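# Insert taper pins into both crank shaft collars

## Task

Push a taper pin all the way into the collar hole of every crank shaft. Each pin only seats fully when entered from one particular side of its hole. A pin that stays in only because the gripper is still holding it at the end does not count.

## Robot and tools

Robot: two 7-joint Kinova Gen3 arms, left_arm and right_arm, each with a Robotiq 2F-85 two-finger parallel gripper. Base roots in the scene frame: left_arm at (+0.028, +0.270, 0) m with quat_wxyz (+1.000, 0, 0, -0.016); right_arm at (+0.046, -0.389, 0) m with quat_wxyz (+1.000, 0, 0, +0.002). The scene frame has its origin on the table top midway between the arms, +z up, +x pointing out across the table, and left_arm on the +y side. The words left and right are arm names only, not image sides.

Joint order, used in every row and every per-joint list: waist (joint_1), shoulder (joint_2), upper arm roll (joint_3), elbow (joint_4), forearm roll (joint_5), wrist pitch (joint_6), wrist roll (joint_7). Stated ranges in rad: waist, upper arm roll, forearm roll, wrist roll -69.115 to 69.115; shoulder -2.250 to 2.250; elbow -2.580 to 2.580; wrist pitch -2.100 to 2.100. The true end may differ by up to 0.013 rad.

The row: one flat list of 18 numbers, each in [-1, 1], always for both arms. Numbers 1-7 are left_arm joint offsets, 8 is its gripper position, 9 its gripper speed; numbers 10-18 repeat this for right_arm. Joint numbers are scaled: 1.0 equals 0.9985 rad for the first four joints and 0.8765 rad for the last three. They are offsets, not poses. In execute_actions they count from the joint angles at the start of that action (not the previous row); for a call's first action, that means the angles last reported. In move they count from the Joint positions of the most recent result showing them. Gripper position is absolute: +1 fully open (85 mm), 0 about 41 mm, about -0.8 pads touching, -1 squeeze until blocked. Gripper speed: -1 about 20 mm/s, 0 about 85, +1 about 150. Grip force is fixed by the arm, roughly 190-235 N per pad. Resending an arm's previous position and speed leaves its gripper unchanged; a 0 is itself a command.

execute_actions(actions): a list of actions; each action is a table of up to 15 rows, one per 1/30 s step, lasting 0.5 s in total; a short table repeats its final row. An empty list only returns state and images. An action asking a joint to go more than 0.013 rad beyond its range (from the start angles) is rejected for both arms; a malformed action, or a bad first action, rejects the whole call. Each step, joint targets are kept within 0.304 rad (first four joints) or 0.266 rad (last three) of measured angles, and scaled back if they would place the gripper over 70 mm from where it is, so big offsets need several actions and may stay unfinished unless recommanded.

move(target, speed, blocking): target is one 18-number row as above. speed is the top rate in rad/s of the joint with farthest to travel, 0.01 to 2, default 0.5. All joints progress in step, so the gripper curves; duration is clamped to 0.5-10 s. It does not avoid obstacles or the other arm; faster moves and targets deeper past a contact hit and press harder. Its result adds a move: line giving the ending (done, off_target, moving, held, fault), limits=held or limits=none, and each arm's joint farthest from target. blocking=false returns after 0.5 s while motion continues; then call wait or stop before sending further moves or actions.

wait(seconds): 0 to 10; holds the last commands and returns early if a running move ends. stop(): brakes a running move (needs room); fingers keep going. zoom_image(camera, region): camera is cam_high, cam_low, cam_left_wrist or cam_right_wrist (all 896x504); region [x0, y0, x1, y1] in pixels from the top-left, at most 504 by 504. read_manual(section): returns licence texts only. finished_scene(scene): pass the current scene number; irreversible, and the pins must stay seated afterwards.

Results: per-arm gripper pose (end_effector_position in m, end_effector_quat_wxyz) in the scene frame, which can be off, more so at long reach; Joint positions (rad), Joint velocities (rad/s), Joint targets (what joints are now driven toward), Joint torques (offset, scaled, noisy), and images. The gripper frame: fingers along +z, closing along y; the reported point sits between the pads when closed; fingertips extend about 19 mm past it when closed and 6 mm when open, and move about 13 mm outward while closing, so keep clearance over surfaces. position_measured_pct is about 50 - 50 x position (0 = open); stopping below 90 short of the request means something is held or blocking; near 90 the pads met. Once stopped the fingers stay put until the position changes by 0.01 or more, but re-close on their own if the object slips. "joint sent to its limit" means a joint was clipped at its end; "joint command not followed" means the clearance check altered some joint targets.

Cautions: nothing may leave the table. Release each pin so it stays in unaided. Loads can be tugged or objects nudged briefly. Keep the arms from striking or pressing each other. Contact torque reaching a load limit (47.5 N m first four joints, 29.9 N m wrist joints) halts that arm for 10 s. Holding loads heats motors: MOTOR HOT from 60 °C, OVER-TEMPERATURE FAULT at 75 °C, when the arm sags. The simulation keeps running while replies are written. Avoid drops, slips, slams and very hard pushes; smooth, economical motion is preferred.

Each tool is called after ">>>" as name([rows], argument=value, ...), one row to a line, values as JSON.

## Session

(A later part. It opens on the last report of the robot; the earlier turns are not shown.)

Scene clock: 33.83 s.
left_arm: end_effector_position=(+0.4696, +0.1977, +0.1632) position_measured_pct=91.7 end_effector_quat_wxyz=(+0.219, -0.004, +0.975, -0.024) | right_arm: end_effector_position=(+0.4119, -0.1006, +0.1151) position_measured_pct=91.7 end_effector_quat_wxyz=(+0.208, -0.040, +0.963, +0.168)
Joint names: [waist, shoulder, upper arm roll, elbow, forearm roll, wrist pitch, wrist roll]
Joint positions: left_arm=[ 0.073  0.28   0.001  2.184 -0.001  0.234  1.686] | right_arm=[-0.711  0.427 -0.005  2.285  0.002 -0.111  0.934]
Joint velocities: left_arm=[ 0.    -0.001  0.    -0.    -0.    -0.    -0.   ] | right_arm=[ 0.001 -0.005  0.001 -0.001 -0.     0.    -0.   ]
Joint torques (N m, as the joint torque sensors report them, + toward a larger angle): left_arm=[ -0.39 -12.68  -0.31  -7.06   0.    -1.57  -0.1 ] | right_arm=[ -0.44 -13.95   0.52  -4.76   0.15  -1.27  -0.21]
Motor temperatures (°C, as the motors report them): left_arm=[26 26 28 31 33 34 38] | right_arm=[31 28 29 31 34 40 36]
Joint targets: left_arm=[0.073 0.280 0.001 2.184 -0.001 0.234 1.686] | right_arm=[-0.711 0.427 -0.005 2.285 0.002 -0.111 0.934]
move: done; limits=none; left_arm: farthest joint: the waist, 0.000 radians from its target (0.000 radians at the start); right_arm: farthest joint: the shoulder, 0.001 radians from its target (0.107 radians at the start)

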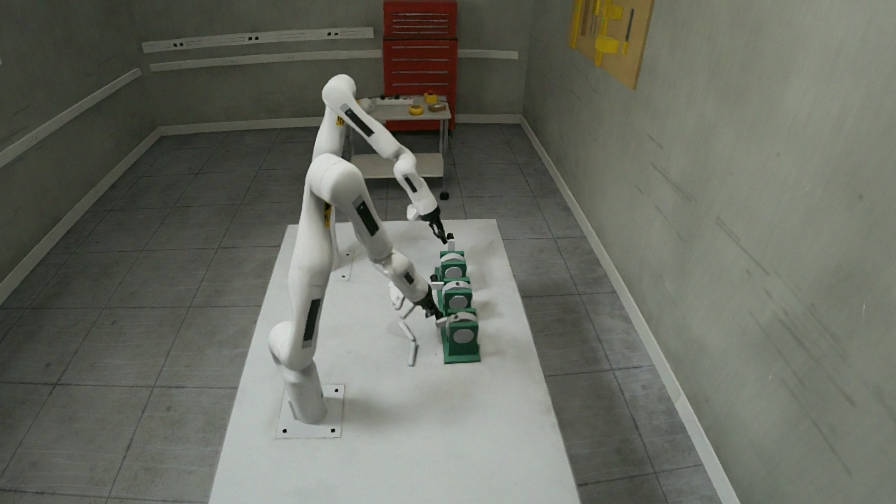

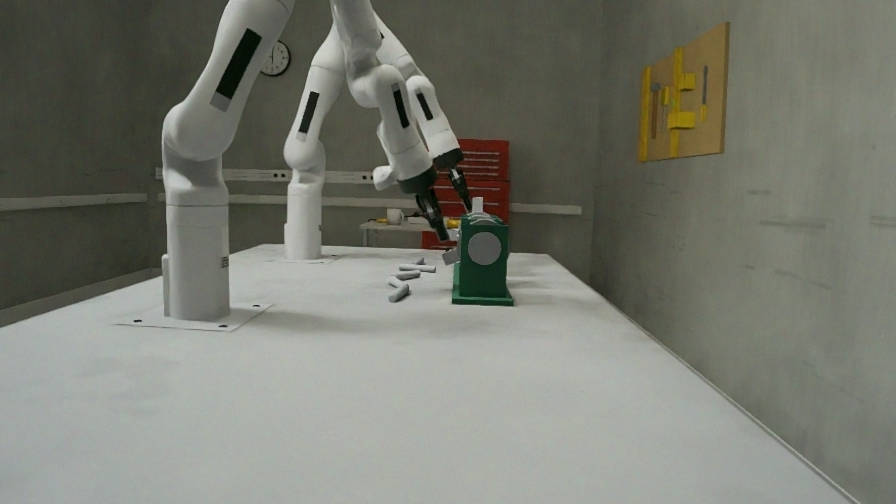

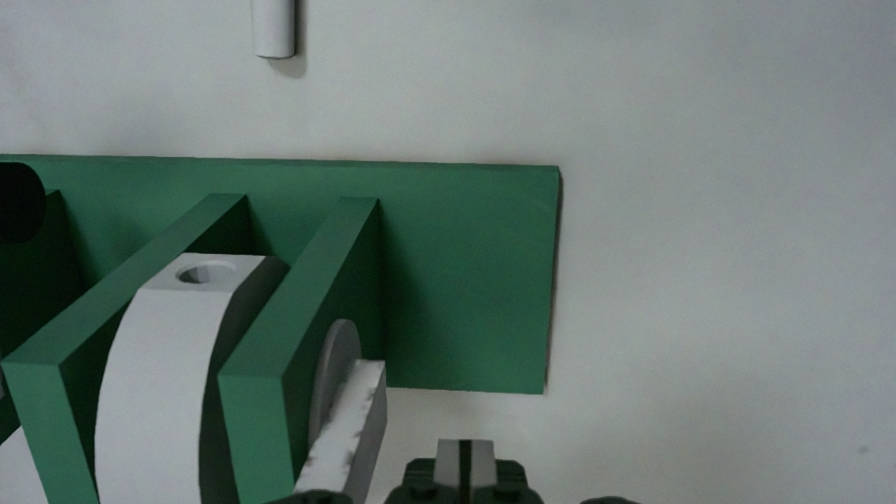

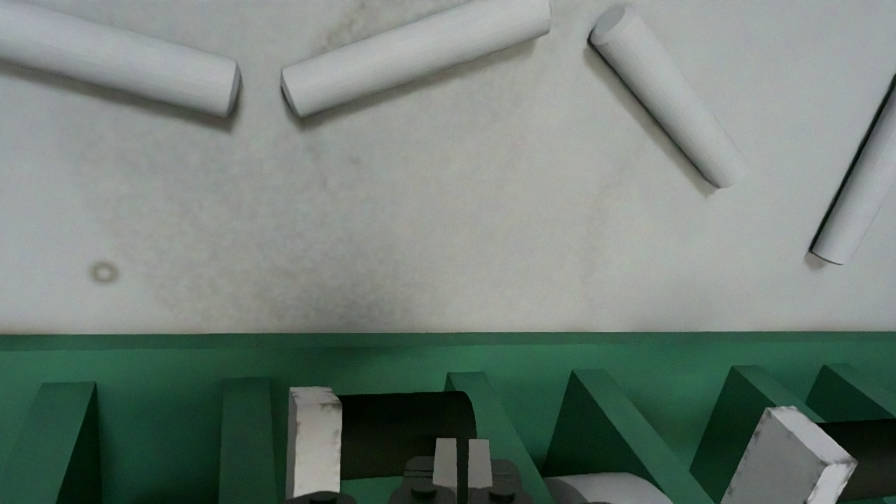

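>>> move(target=[0.2,-0.13,0,0.276,0,-0.267,0.2,-1,1,-0.23,0.094,0.005,-0.376,-0.002,0.937,1,-0.1,0.5], speed=1.0)

>>> move(target=[0.186,0.197,0,0.048,0,-0.357,0.111,-1,1,0,0,0,0,0,0,0.96,-0.1,0.5], speed=1.0)

Scene clock: 38.87 s.
left_arm: end_effector_position=(+0.3828, +0.1317, +0.1616) position_measured_pct=91.7 end_effector_quat_wxyz=(+0.251, +0.008, +0.965, -0.077) | right_arm: end_effector_position=(+0.3093, -0.0673, +0.1004) position_measured_pct=54.8 end_effector_quat_wxyz=(+0.001, -0.558, +0.830, +0.000)
Joint names: [waist, shoulder, upper arm roll, elbow, forearm roll, wrist pitch, wrist roll]
Joint positions: left_arm=[ 0.273  0.15   0.001  2.46  -0.001  0.     1.861] | right_arm=[-0.941  0.521  0.     1.91   0.     0.71   1.811]
Joint velocities: left_arm=[ 0.002 -0.001 -0.001 -0.    -0.     0.     0.   ] | right_arm=[-0.003  0.002  0.     0.001 -0.    -0.001 -0.   ]
Joint torques (N m, as the joint torque sensors report them, + toward a larger angle): left_arm=[ -0.07 -10.49   0.12  -6.19   0.1   -1.76  -0.02] | right_arm=[ -0.11 -16.39   0.91  -5.55   0.24  -0.01  -0.04]
Motor temperatures (°C, as the motors report them): left_arm=[26 26 28 31 33 34 38] | right_arm=[31 28 29 31 34 40 36]
Joint targets: left_arm=[0.273 0.150 0.001 2.460 -0.001 0.000 1.861] | right_arm=[-0.941 0.521 0.000 1.910 0.001 0.710 1.811]
move: done; limits=none; left_arm: farthest joint: the waist, 0.000 radians from its target (0.200 radians at the start); right_arm: farthest joint: the waist, 0.000 radians from its target (0.229 radians at the start)

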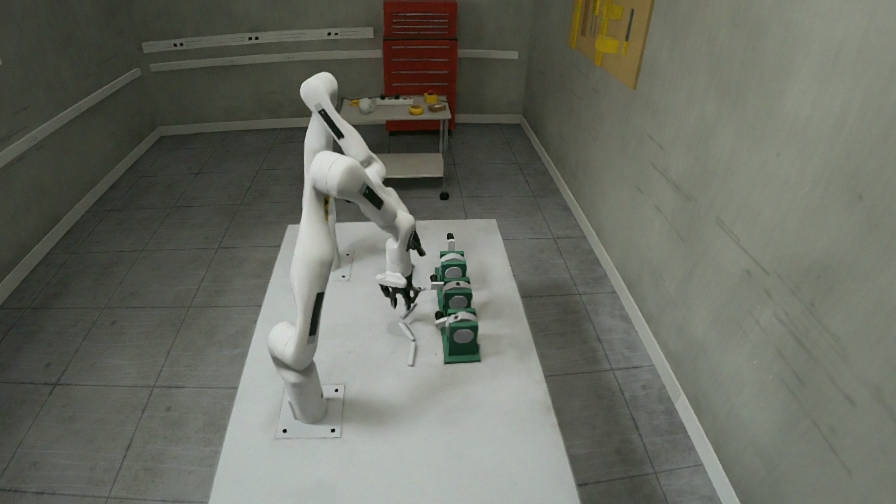

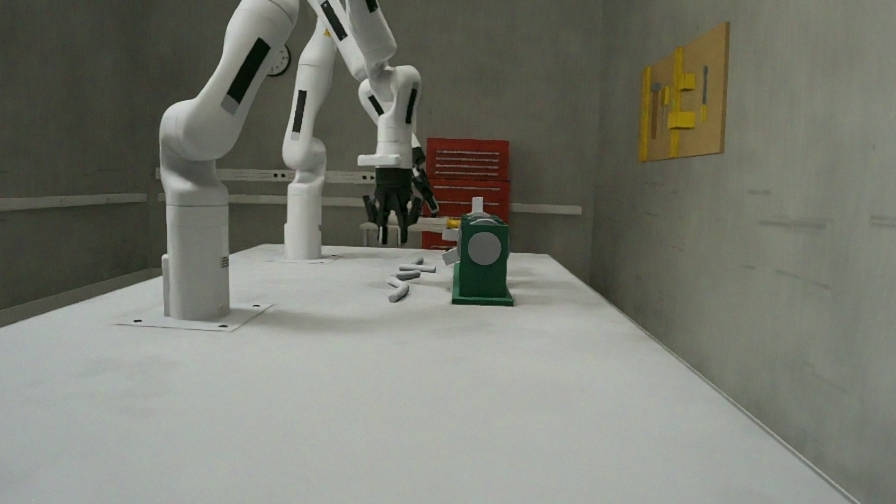

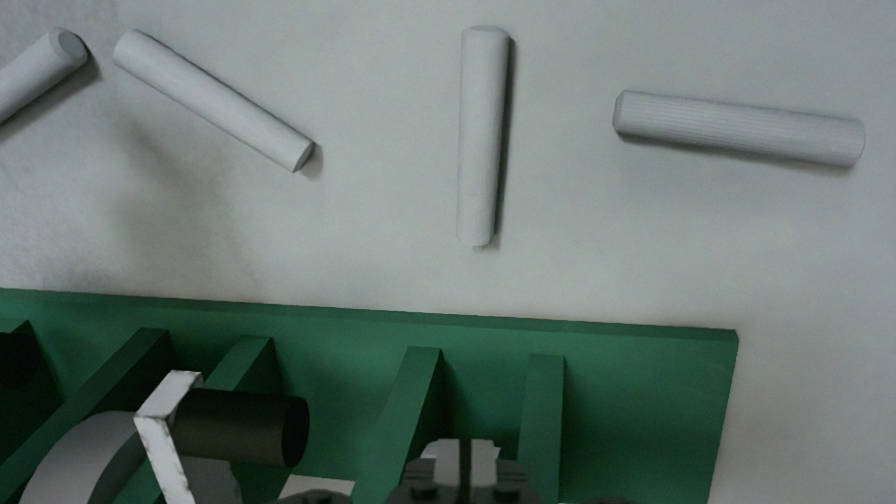

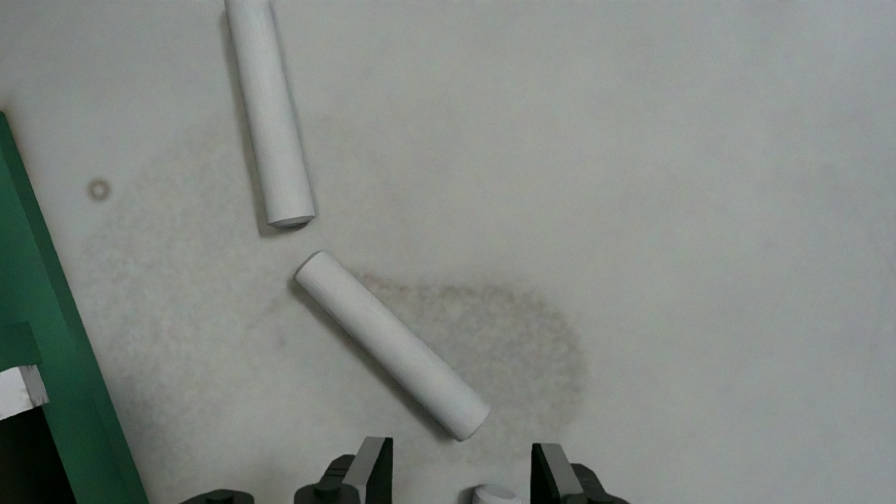

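Scene clock: 40.23 s.
left_arm: end_effector_position=(+0.3756, +0.0554, +0.1223) position_measured_pct=91.7 end_effector_quat_wxyz=(+0.268, +0.050, +0.954, -0.126) | right_arm: end_effector_position=(+0.3093, -0.0673, +0.1004) position_measured_pct=54.8 end_effector_quat_wxyz=(-0.001, +0.848, -0.530, +0.000)
Joint names: [waist, shoulder, upper arm roll, elbow, forearm roll, wrist pitch, wrist roll]
Joint positions: left_arm=[ 0.458  0.346  0.001  2.508 -0.001 -0.313  1.959] | right_arm=[-0.941  0.521  0.     1.91   0.     0.71   2.652]
Joint velocities: left_arm=[ 0.002  0.003 -0.001  0.    -0.    -0.002  0.   ] | right_arm=[-0.    -0.001  0.    -0.     0.    -0.     0.   ]
Joint torques (N m, as the joint torque sensors report them, + toward a larger angle): left_arm=[ -0.17 -11.83   0.14  -3.93  -0.15  -2.     0.07] | right_arm=[ -0.1  -16.37   0.78  -5.29   0.25   0.4   -0.08]
Motor temperatures (°C, as the motors report them): left_arm=[26 26 28 31 33 34 38] | right_arm=[31 28 29 31 34 40 36]
Joint targets: left_arm=[0.458 0.347 0.001 2.508 -0.001 -0.313 1.959] | right_arm=[-0.941 0.521 0.000 1.910 0.000 0.710 2.652]
move: done; limits=none; left_arm: farthest joint: the waist, 0.001 radians from its target (0.186 radians at the start); right_arm: farthest joint: the waist, 0.000 radians from its target (0.000 radians at the start)

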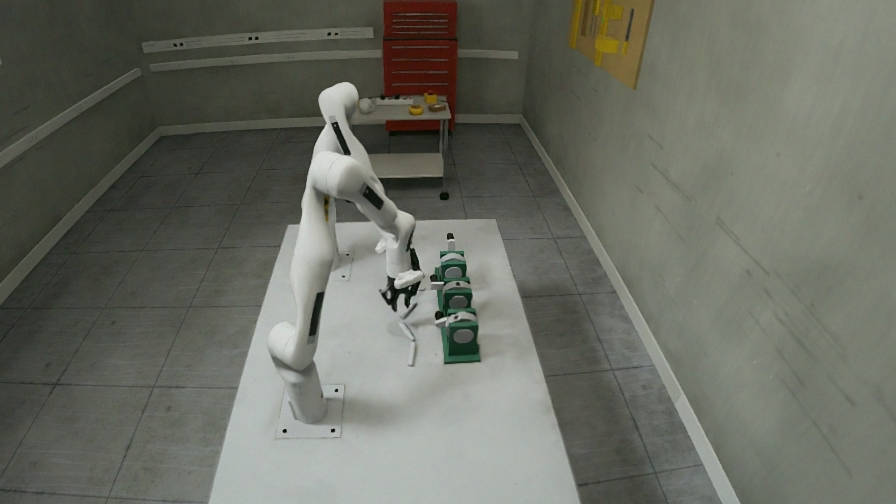

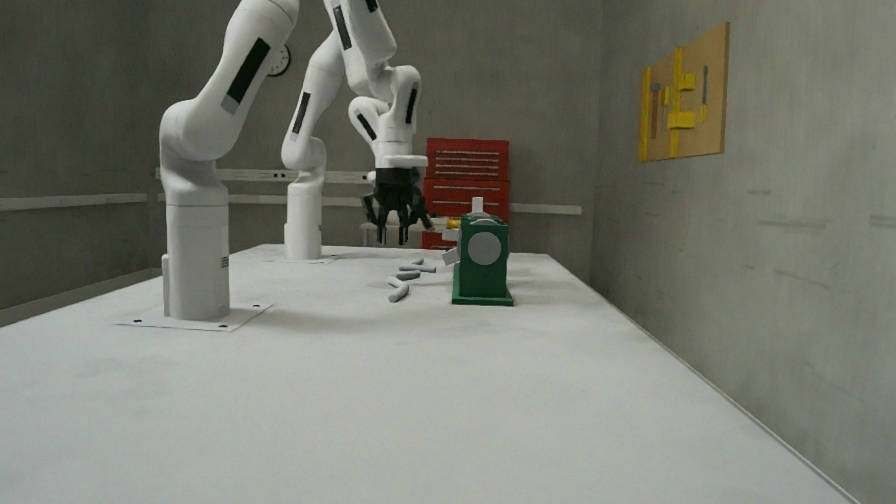

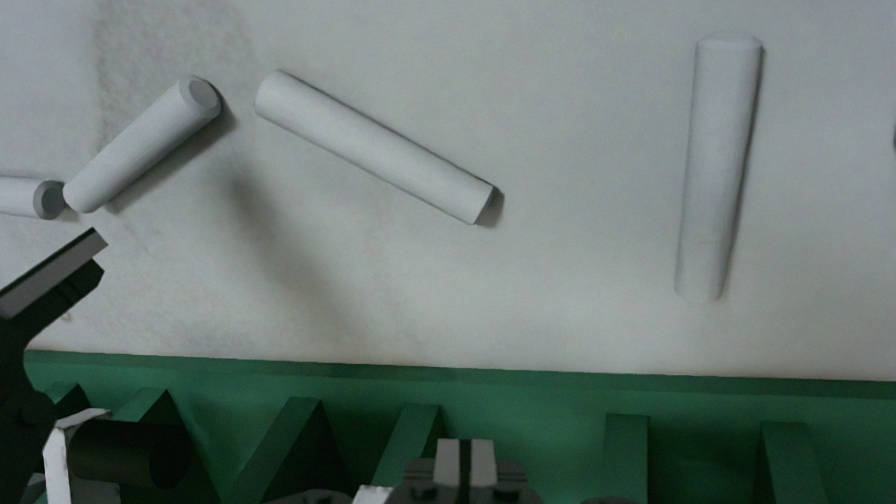

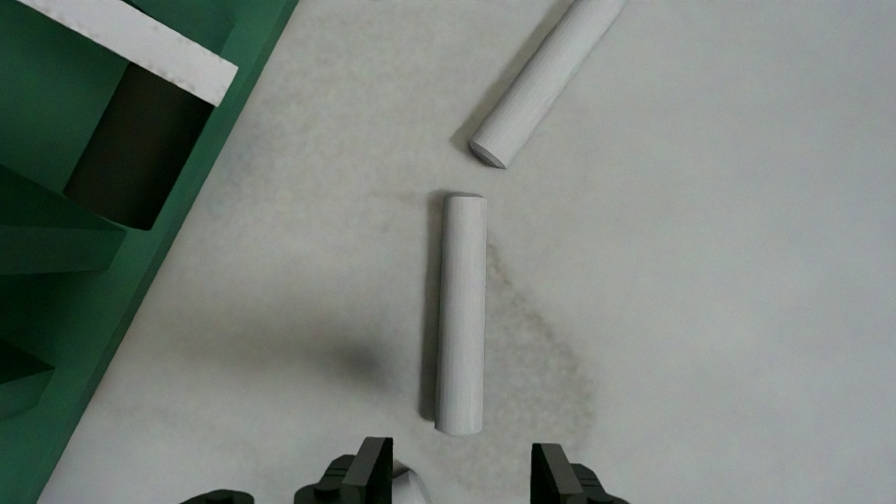

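>>> move(target=[-0.028,0.1835,0,-0.0295,0,-0.175,0,-1,1,0.0107,0.1596,0,0.0626,0,-0.2525,0.012,-0.2,0.5], speed=0.4)

>>> move(target=[-0.017,-0.129,0,-0.0785,0,0.236,0,-1,1,0,0,0,0,0,0,0,-1,0], speed=0.3)

Scene clock: 41.70 s.
left_arm: end_effector_position=(+0.4015, +0.0552, +0.0796) position_measured_pct=91.7 end_effector_quat_wxyz=(+0.269, +0.036, +0.955, -0.122) | right_arm: end_effector_position=(+0.3113, -0.0720, +0.0233) position_measured_pct=59.9 end_effector_quat_wxyz=(-0.000, +0.848, -0.530, +0.000)
Joint names: [waist, shoulder, upper arm roll, elbow, forearm roll, wrist pitch, wrist roll]
Joint positions: left_arm=[ 0.43   0.529  0.001  2.478 -0.001 -0.466  1.959] | right_arm=[-0.93   0.68   0.     1.972  0.     0.489  2.663]
Joint velocities: left_arm=[-0.001  0.003  0.    -0.     0.    -0.001 -0.   ] | right_arm=[ 0.     0.    -0.     0.001 -0.    -0.001 -0.   ]
Joint torques (N m, as the joint torque sensors report them, + toward a larger angle): left_arm=[ -0.3  -14.07   0.21  -2.77  -0.02  -1.72  -0.17] | right_arm=[  0.12 -17.47   0.26  -3.99   0.34   0.25  -0.16]
Motor temperatures (°C, as the motors report them): left_arm=[26 26 28 31 33 34 38] | right_arm=[31 28 29 31 34 40 36]
Joint targets: left_arm=[0.430 0.530 0.001 2.478 -0.001 -0.466 1.959] | right_arm=[-0.930 0.680 0.000 1.972 0.000 0.489 2.663]
move: done; limits=none; left_arm: farthest joint: the waist, 0.000 radians from its target (0.028 radians at the start); right_arm: farthest joint: the waist, 0.000 radians from its target (0.010 radians at the start)

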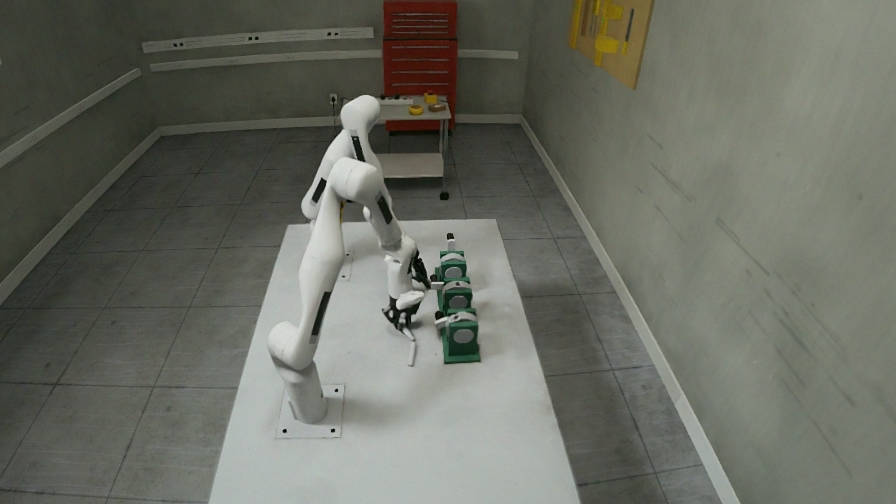

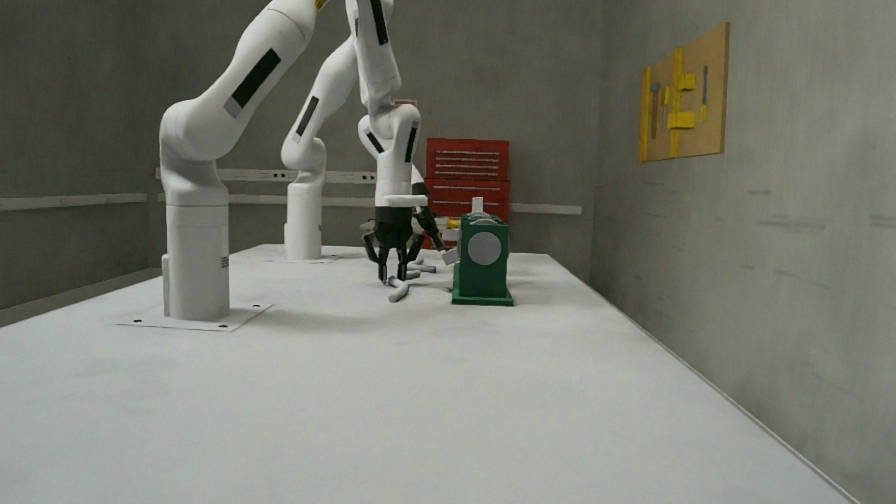

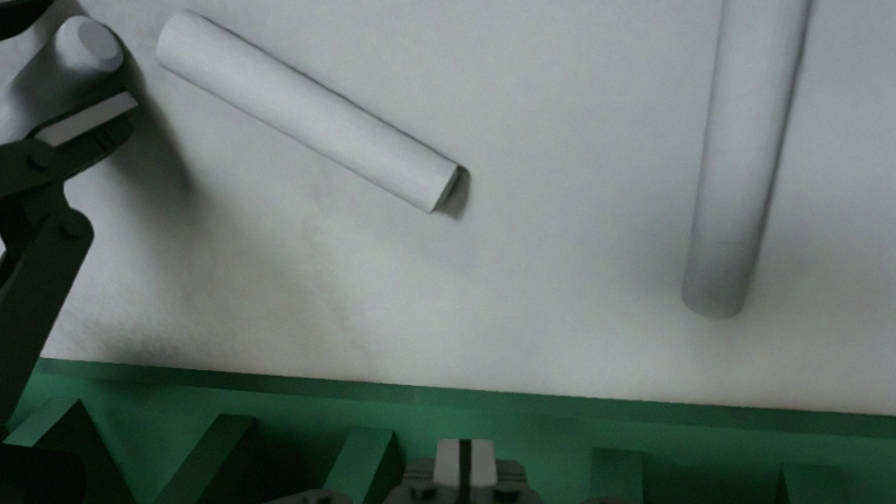

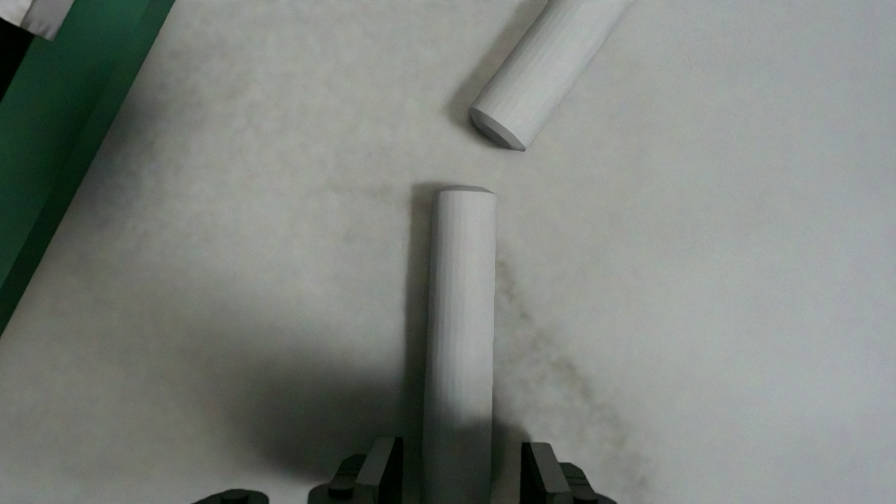

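Scene clock: 42.80 s.
left_arm: end_effector_position=(+0.4152, +0.0549, +0.1169) position_measured_pct=91.7 end_effector_quat_wxyz=(+0.267, +0.030, +0.956, -0.119) | right_arm: end_effector_position=(+0.3115, -0.0718, +0.0238) position_measured_pct=77.4 end_effector_quat_wxyz=(-0.001, +0.848, -0.530, +0.000)
Joint names: [waist, shoulder, upper arm roll, elbow, forearm roll, wrist pitch, wrist roll]
Joint positions: left_arm=[ 0.415  0.403  0.003  2.403 -0.001 -0.257  1.959] | right_arm=[-0.93   0.679  0.     1.972  0.001  0.489  2.663]
Joint velocities: left_arm=[-0.    -0.003  0.001  0.001 -0.     0.001  0.   ] | right_arm=[ 0.     0.     0.001  0.002 -0.    -0.001  0.   ]
Joint torques (N m, as the joint torque sensors report them, + toward a larger angle): left_arm=[ -1.3  -14.36  -1.3   -7.57   0.28  -2.86  -0.25] | right_arm=[  0.04 -16.68   0.52  -3.82  -0.04   0.01  -0.33]
Motor temperatures (°C, as the motors report them): left_arm=[26 26 28 31 33 34 38] | right_arm=[31 28 29 31 34 40 36]
Joint targets: left_arm=[0.413 0.401 0.001 2.400 -0.001 -0.259 1.959] | right_arm=[-0.930 0.680 0.000 1.972 0.000 0.489 2.663]
move: done; limits=none; left_arm: farthest joint: the shoulder, 0.003 radians from its target (0.129 radians at the start); right_arm: farthest joint: the shoulder, 0.001 radians from its target (0.000 radians at the start)

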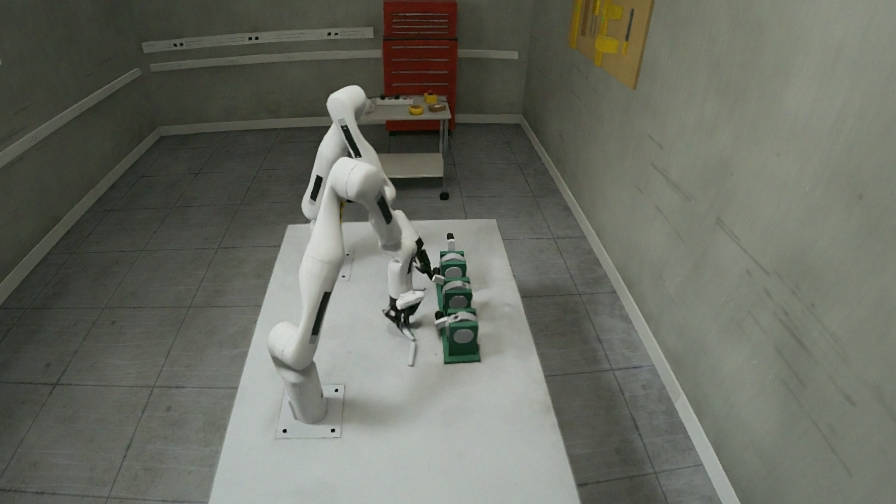

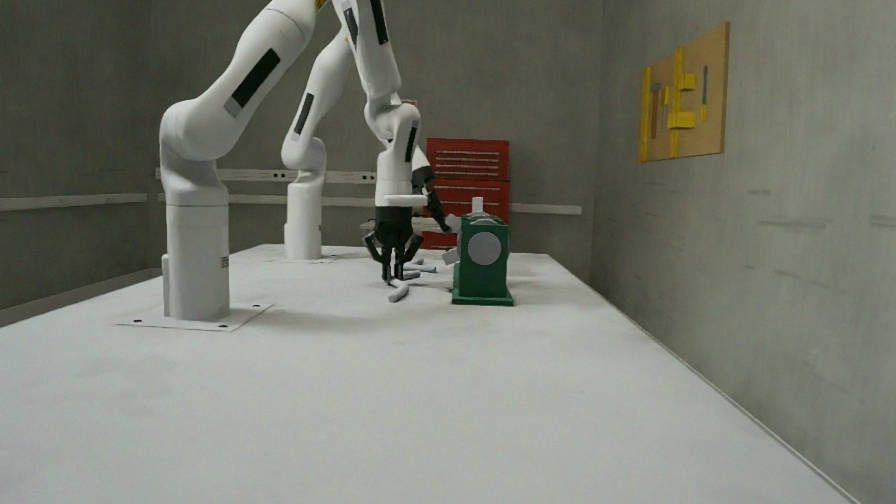

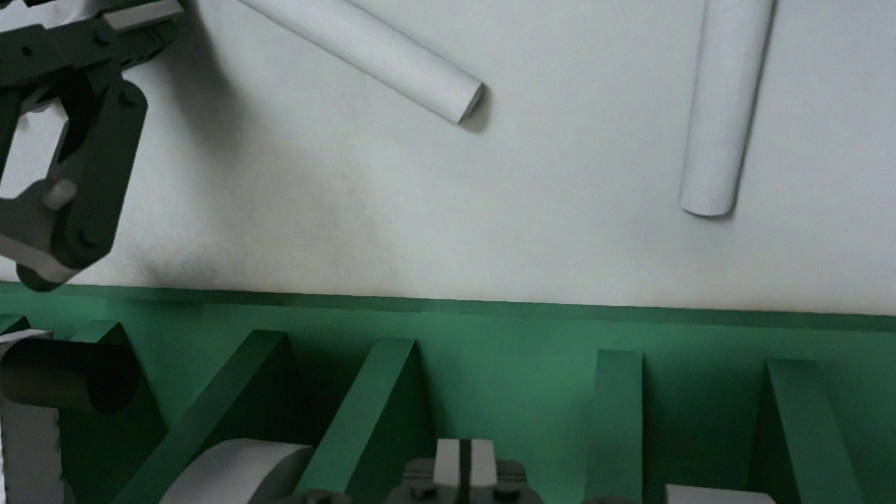

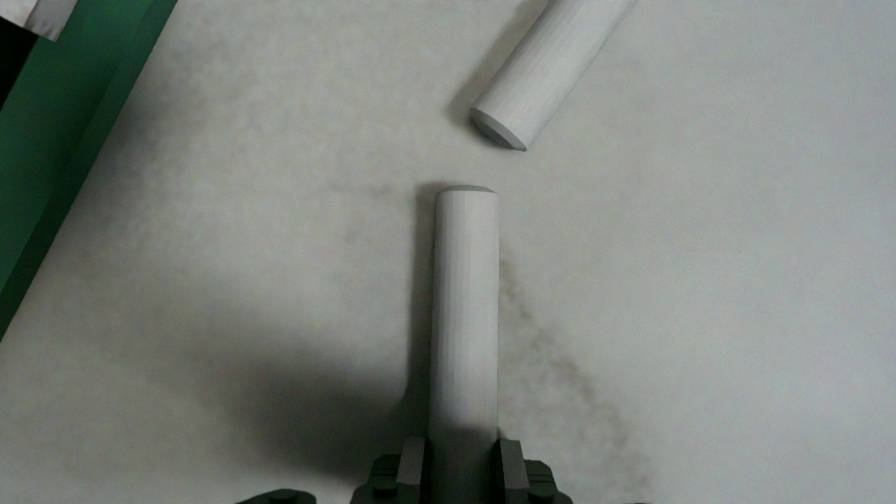

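>>> move(target=[-0.0215,-0.0745,-0.002,-0.095,0,0.185,-0.03,-1,1,0,-0.16,0,-0.0626,0,0.2525,0,-1,0], speed=0.35)

>>> move(target=[-0.028,0.012,0,-0.102,0,0.095,-0.03,-1,1,0.2,-0.1,0,0.15,0,-0.055,0.3,-1,0], speed=0.4)

>>> zoom_image(camera="cam_low", region=[390, 160, 530, 310])

Scene clock: 44.43 s.
left_arm: end_effector_position=(+0.4371, +0.0550, +0.1492) position_measured_pct=91.7 end_effector_quat_wxyz=(+0.270, +0.033, +0.956, -0.113) | right_arm: end_effector_position=(+0.3129, -0.0700, +0.1010) position_measured_pct=77.4 end_effector_quat_wxyz=(-0.001, +0.848, -0.530, +0.000)
Joint names: [waist, shoulder, upper arm roll, elbow, forearm roll, wrist pitch, wrist roll]
Joint positions: left_arm=[ 0.395  0.33   0.002  2.31  -0.001 -0.093  1.932] | right_arm=[-0.93   0.519  0.     1.909  0.001  0.71   2.663]
Joint velocities: left_arm=[ 0.    -0.001 -0.001  0.    -0.     0.     0.   ] | right_arm=[ 0.    -0.002  0.001  0.     0.    -0.    -0.   ]
Joint torques (N m, as the joint torque sensors report them, + toward a larger angle): left_arm=[ -1.4  -14.56  -0.97  -8.27   0.08  -2.54  -0.21] | right_arm=[  0.43 -17.03   0.57  -6.29   0.03   0.17  -0.04]
Motor temperatures (°C, as the motors report them): left_arm=[26 26 28 31 33 34 38] | right_arm=[31 28 29 31 34 40 36]
Joint targets: left_arm=[0.394 0.328 0.001 2.308 -0.001 -0.095 1.932] | right_arm=[-0.930 0.519 0.000 1.909 0.001 0.710 2.663]
move: done; limits=none; left_arm: farthest joint: the waist, 0.002 radians from its target (0.021 radians at the start); right_arm: farthest joint: the waist, 0.000 radians from its target (0.000 radians at the start)

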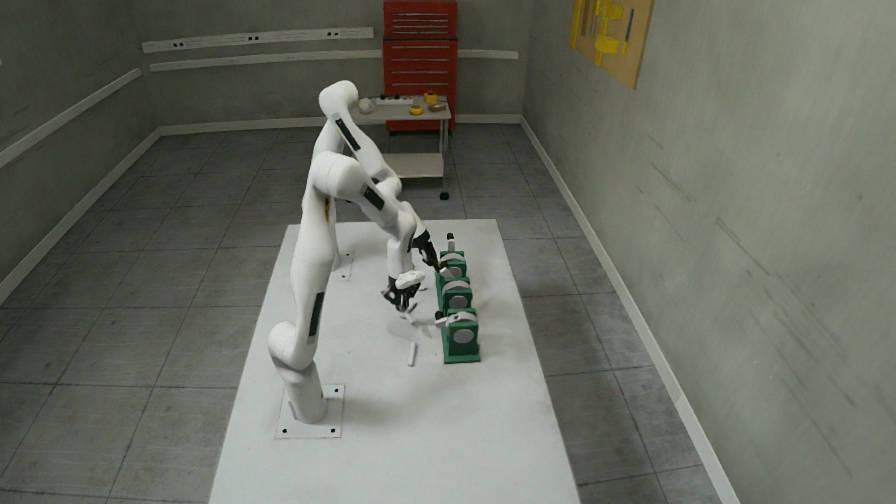

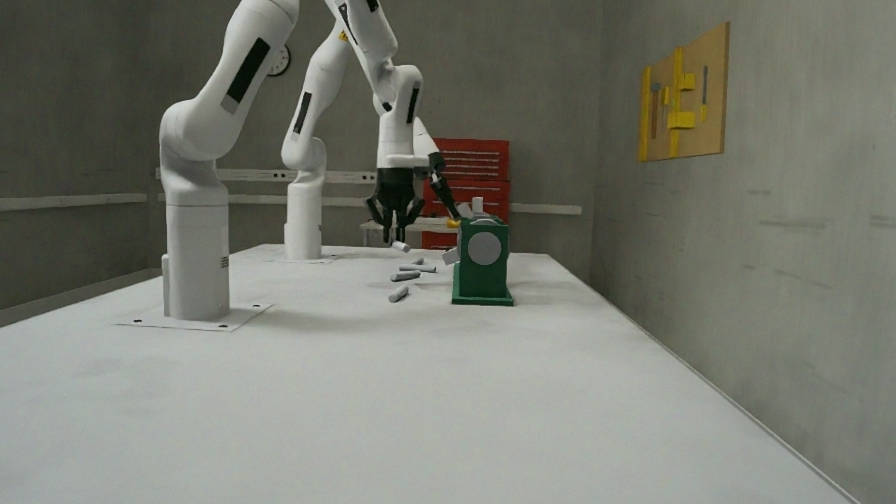

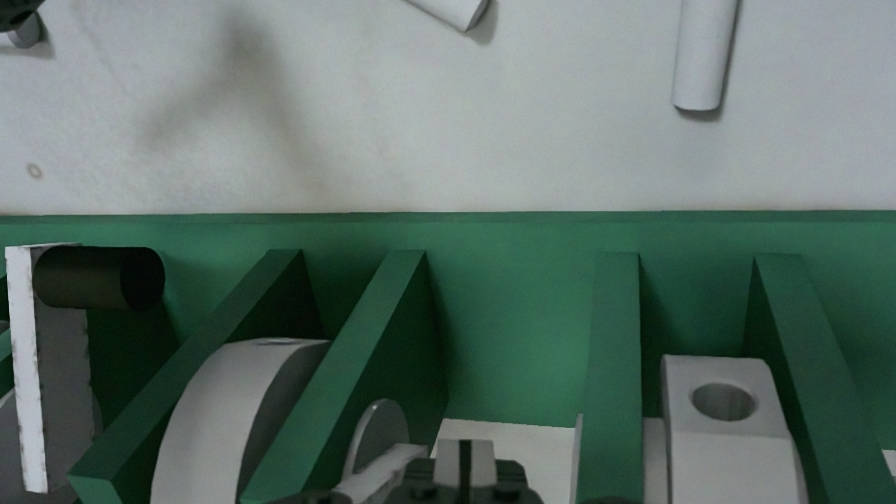

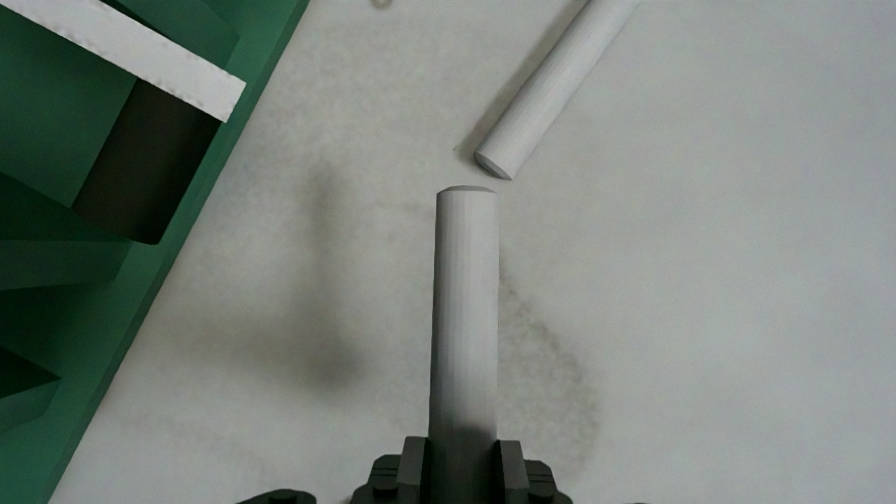

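Scene clock: 45.60 s.
left_arm: end_effector_position=(+0.4693, +0.0548, +0.1617) position_measured_pct=91.7 end_effector_quat_wxyz=(+0.274, +0.033, +0.955, -0.106) | right_arm: end_effector_position=(+0.3335, -0.1629, +0.1100) position_measured_pct=77.4 end_effector_quat_wxyz=(-0.000, +0.865, -0.503, +0.000)
Joint names: [waist, shoulder, upper arm roll, elbow, forearm roll, wrist pitch, wrist roll]
Joint positions: left_arm=[ 0.368  0.343  0.003  2.211 -0.001 -0.008  1.906] | right_arm=[-0.731  0.42   0.     2.059  0.001  0.662  2.926]
Joint velocities: left_arm=[-0.     0.    -0.001 -0.     0.     0.    -0.   ] | right_arm=[ 0.002  0.     0.001 -0.002  0.     0.001 -0.   ]
Joint torques (N m, as the joint torque sensors report them, + toward a larger angle): left_arm=[ -0.78 -15.02  -0.49  -8.73  -0.08  -2.95   0.14] | right_arm=[ -0.8  -15.26   0.23  -5.66   0.3    0.06   0.07]
Motor temperatures (°C, as the motors report them): left_arm=[26 26 28 31 33 34 38] | right_arm=[31 28 29 31 34 40 36]
Joint targets: left_arm=[0.367 0.342 0.002 2.208 -0.001 -0.010 1.906] | right_arm=[-0.730 0.419 0.000 2.059 0.001 0.662 2.926]
move: done; limits=none; left_arm: farthest joint: the elbow, 0.002 radians from its target (0.102 radians at the start); right_arm: farthest joint: the waist, 0.000 radians from its target (0.200 radians at the start)

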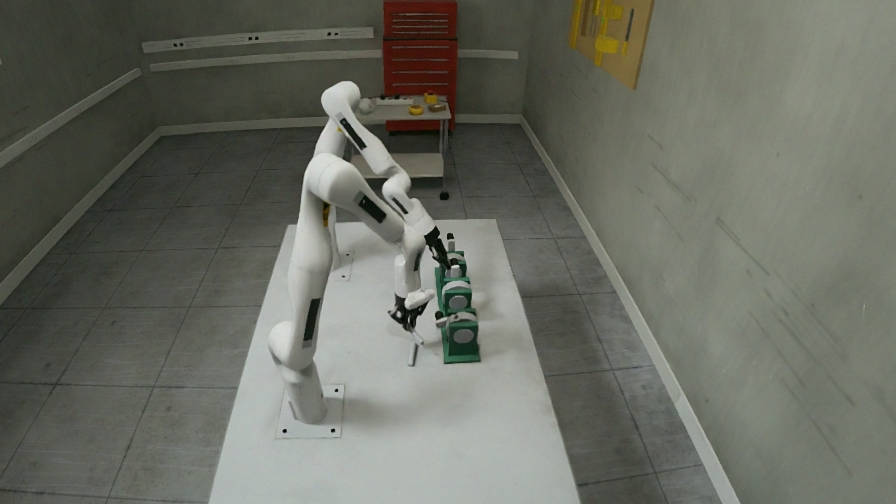

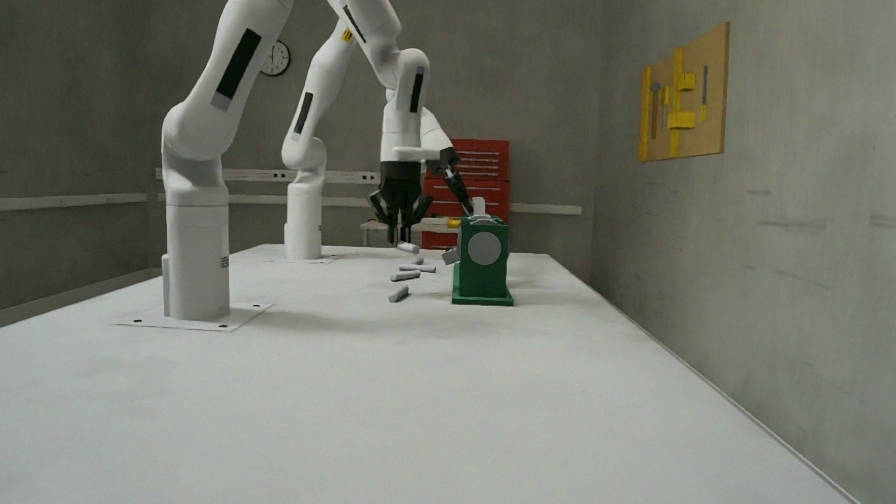

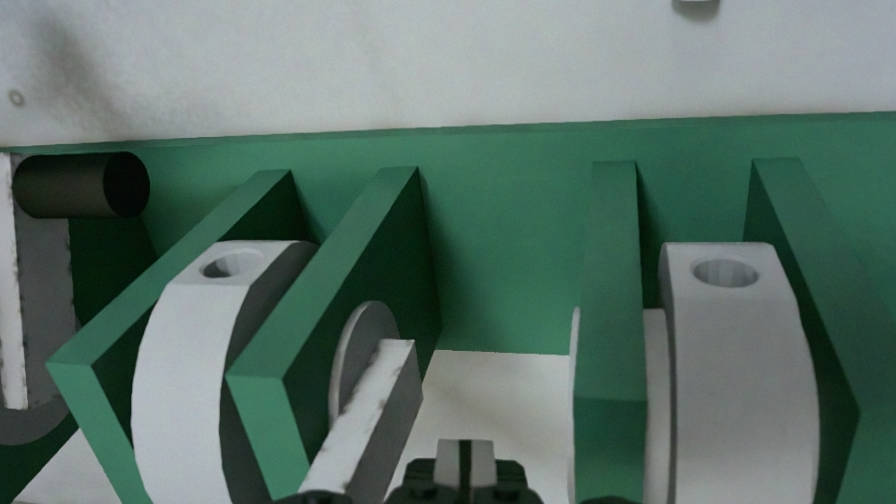

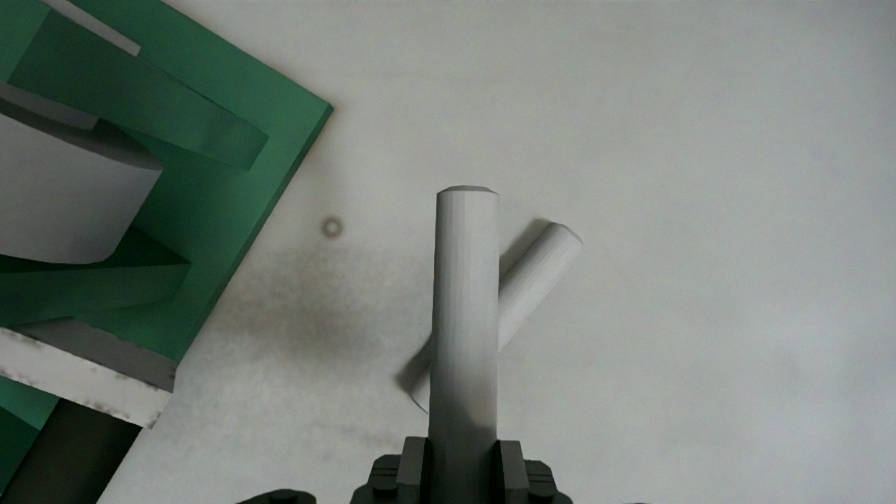

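Region (390, 160, 530, 310) of cam_low's 896x504 image, scaled by 3.360, with more detail than that image has; it fills the left 470 columns of this view, and the rest is white.

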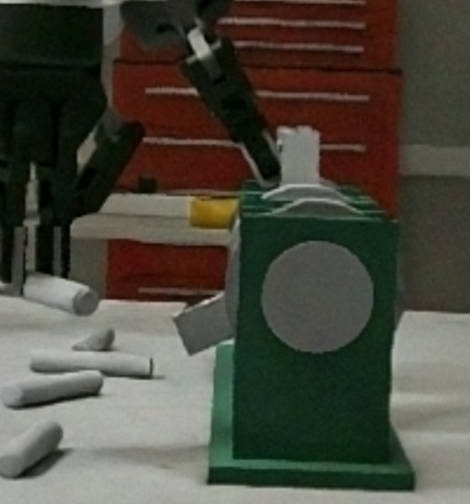

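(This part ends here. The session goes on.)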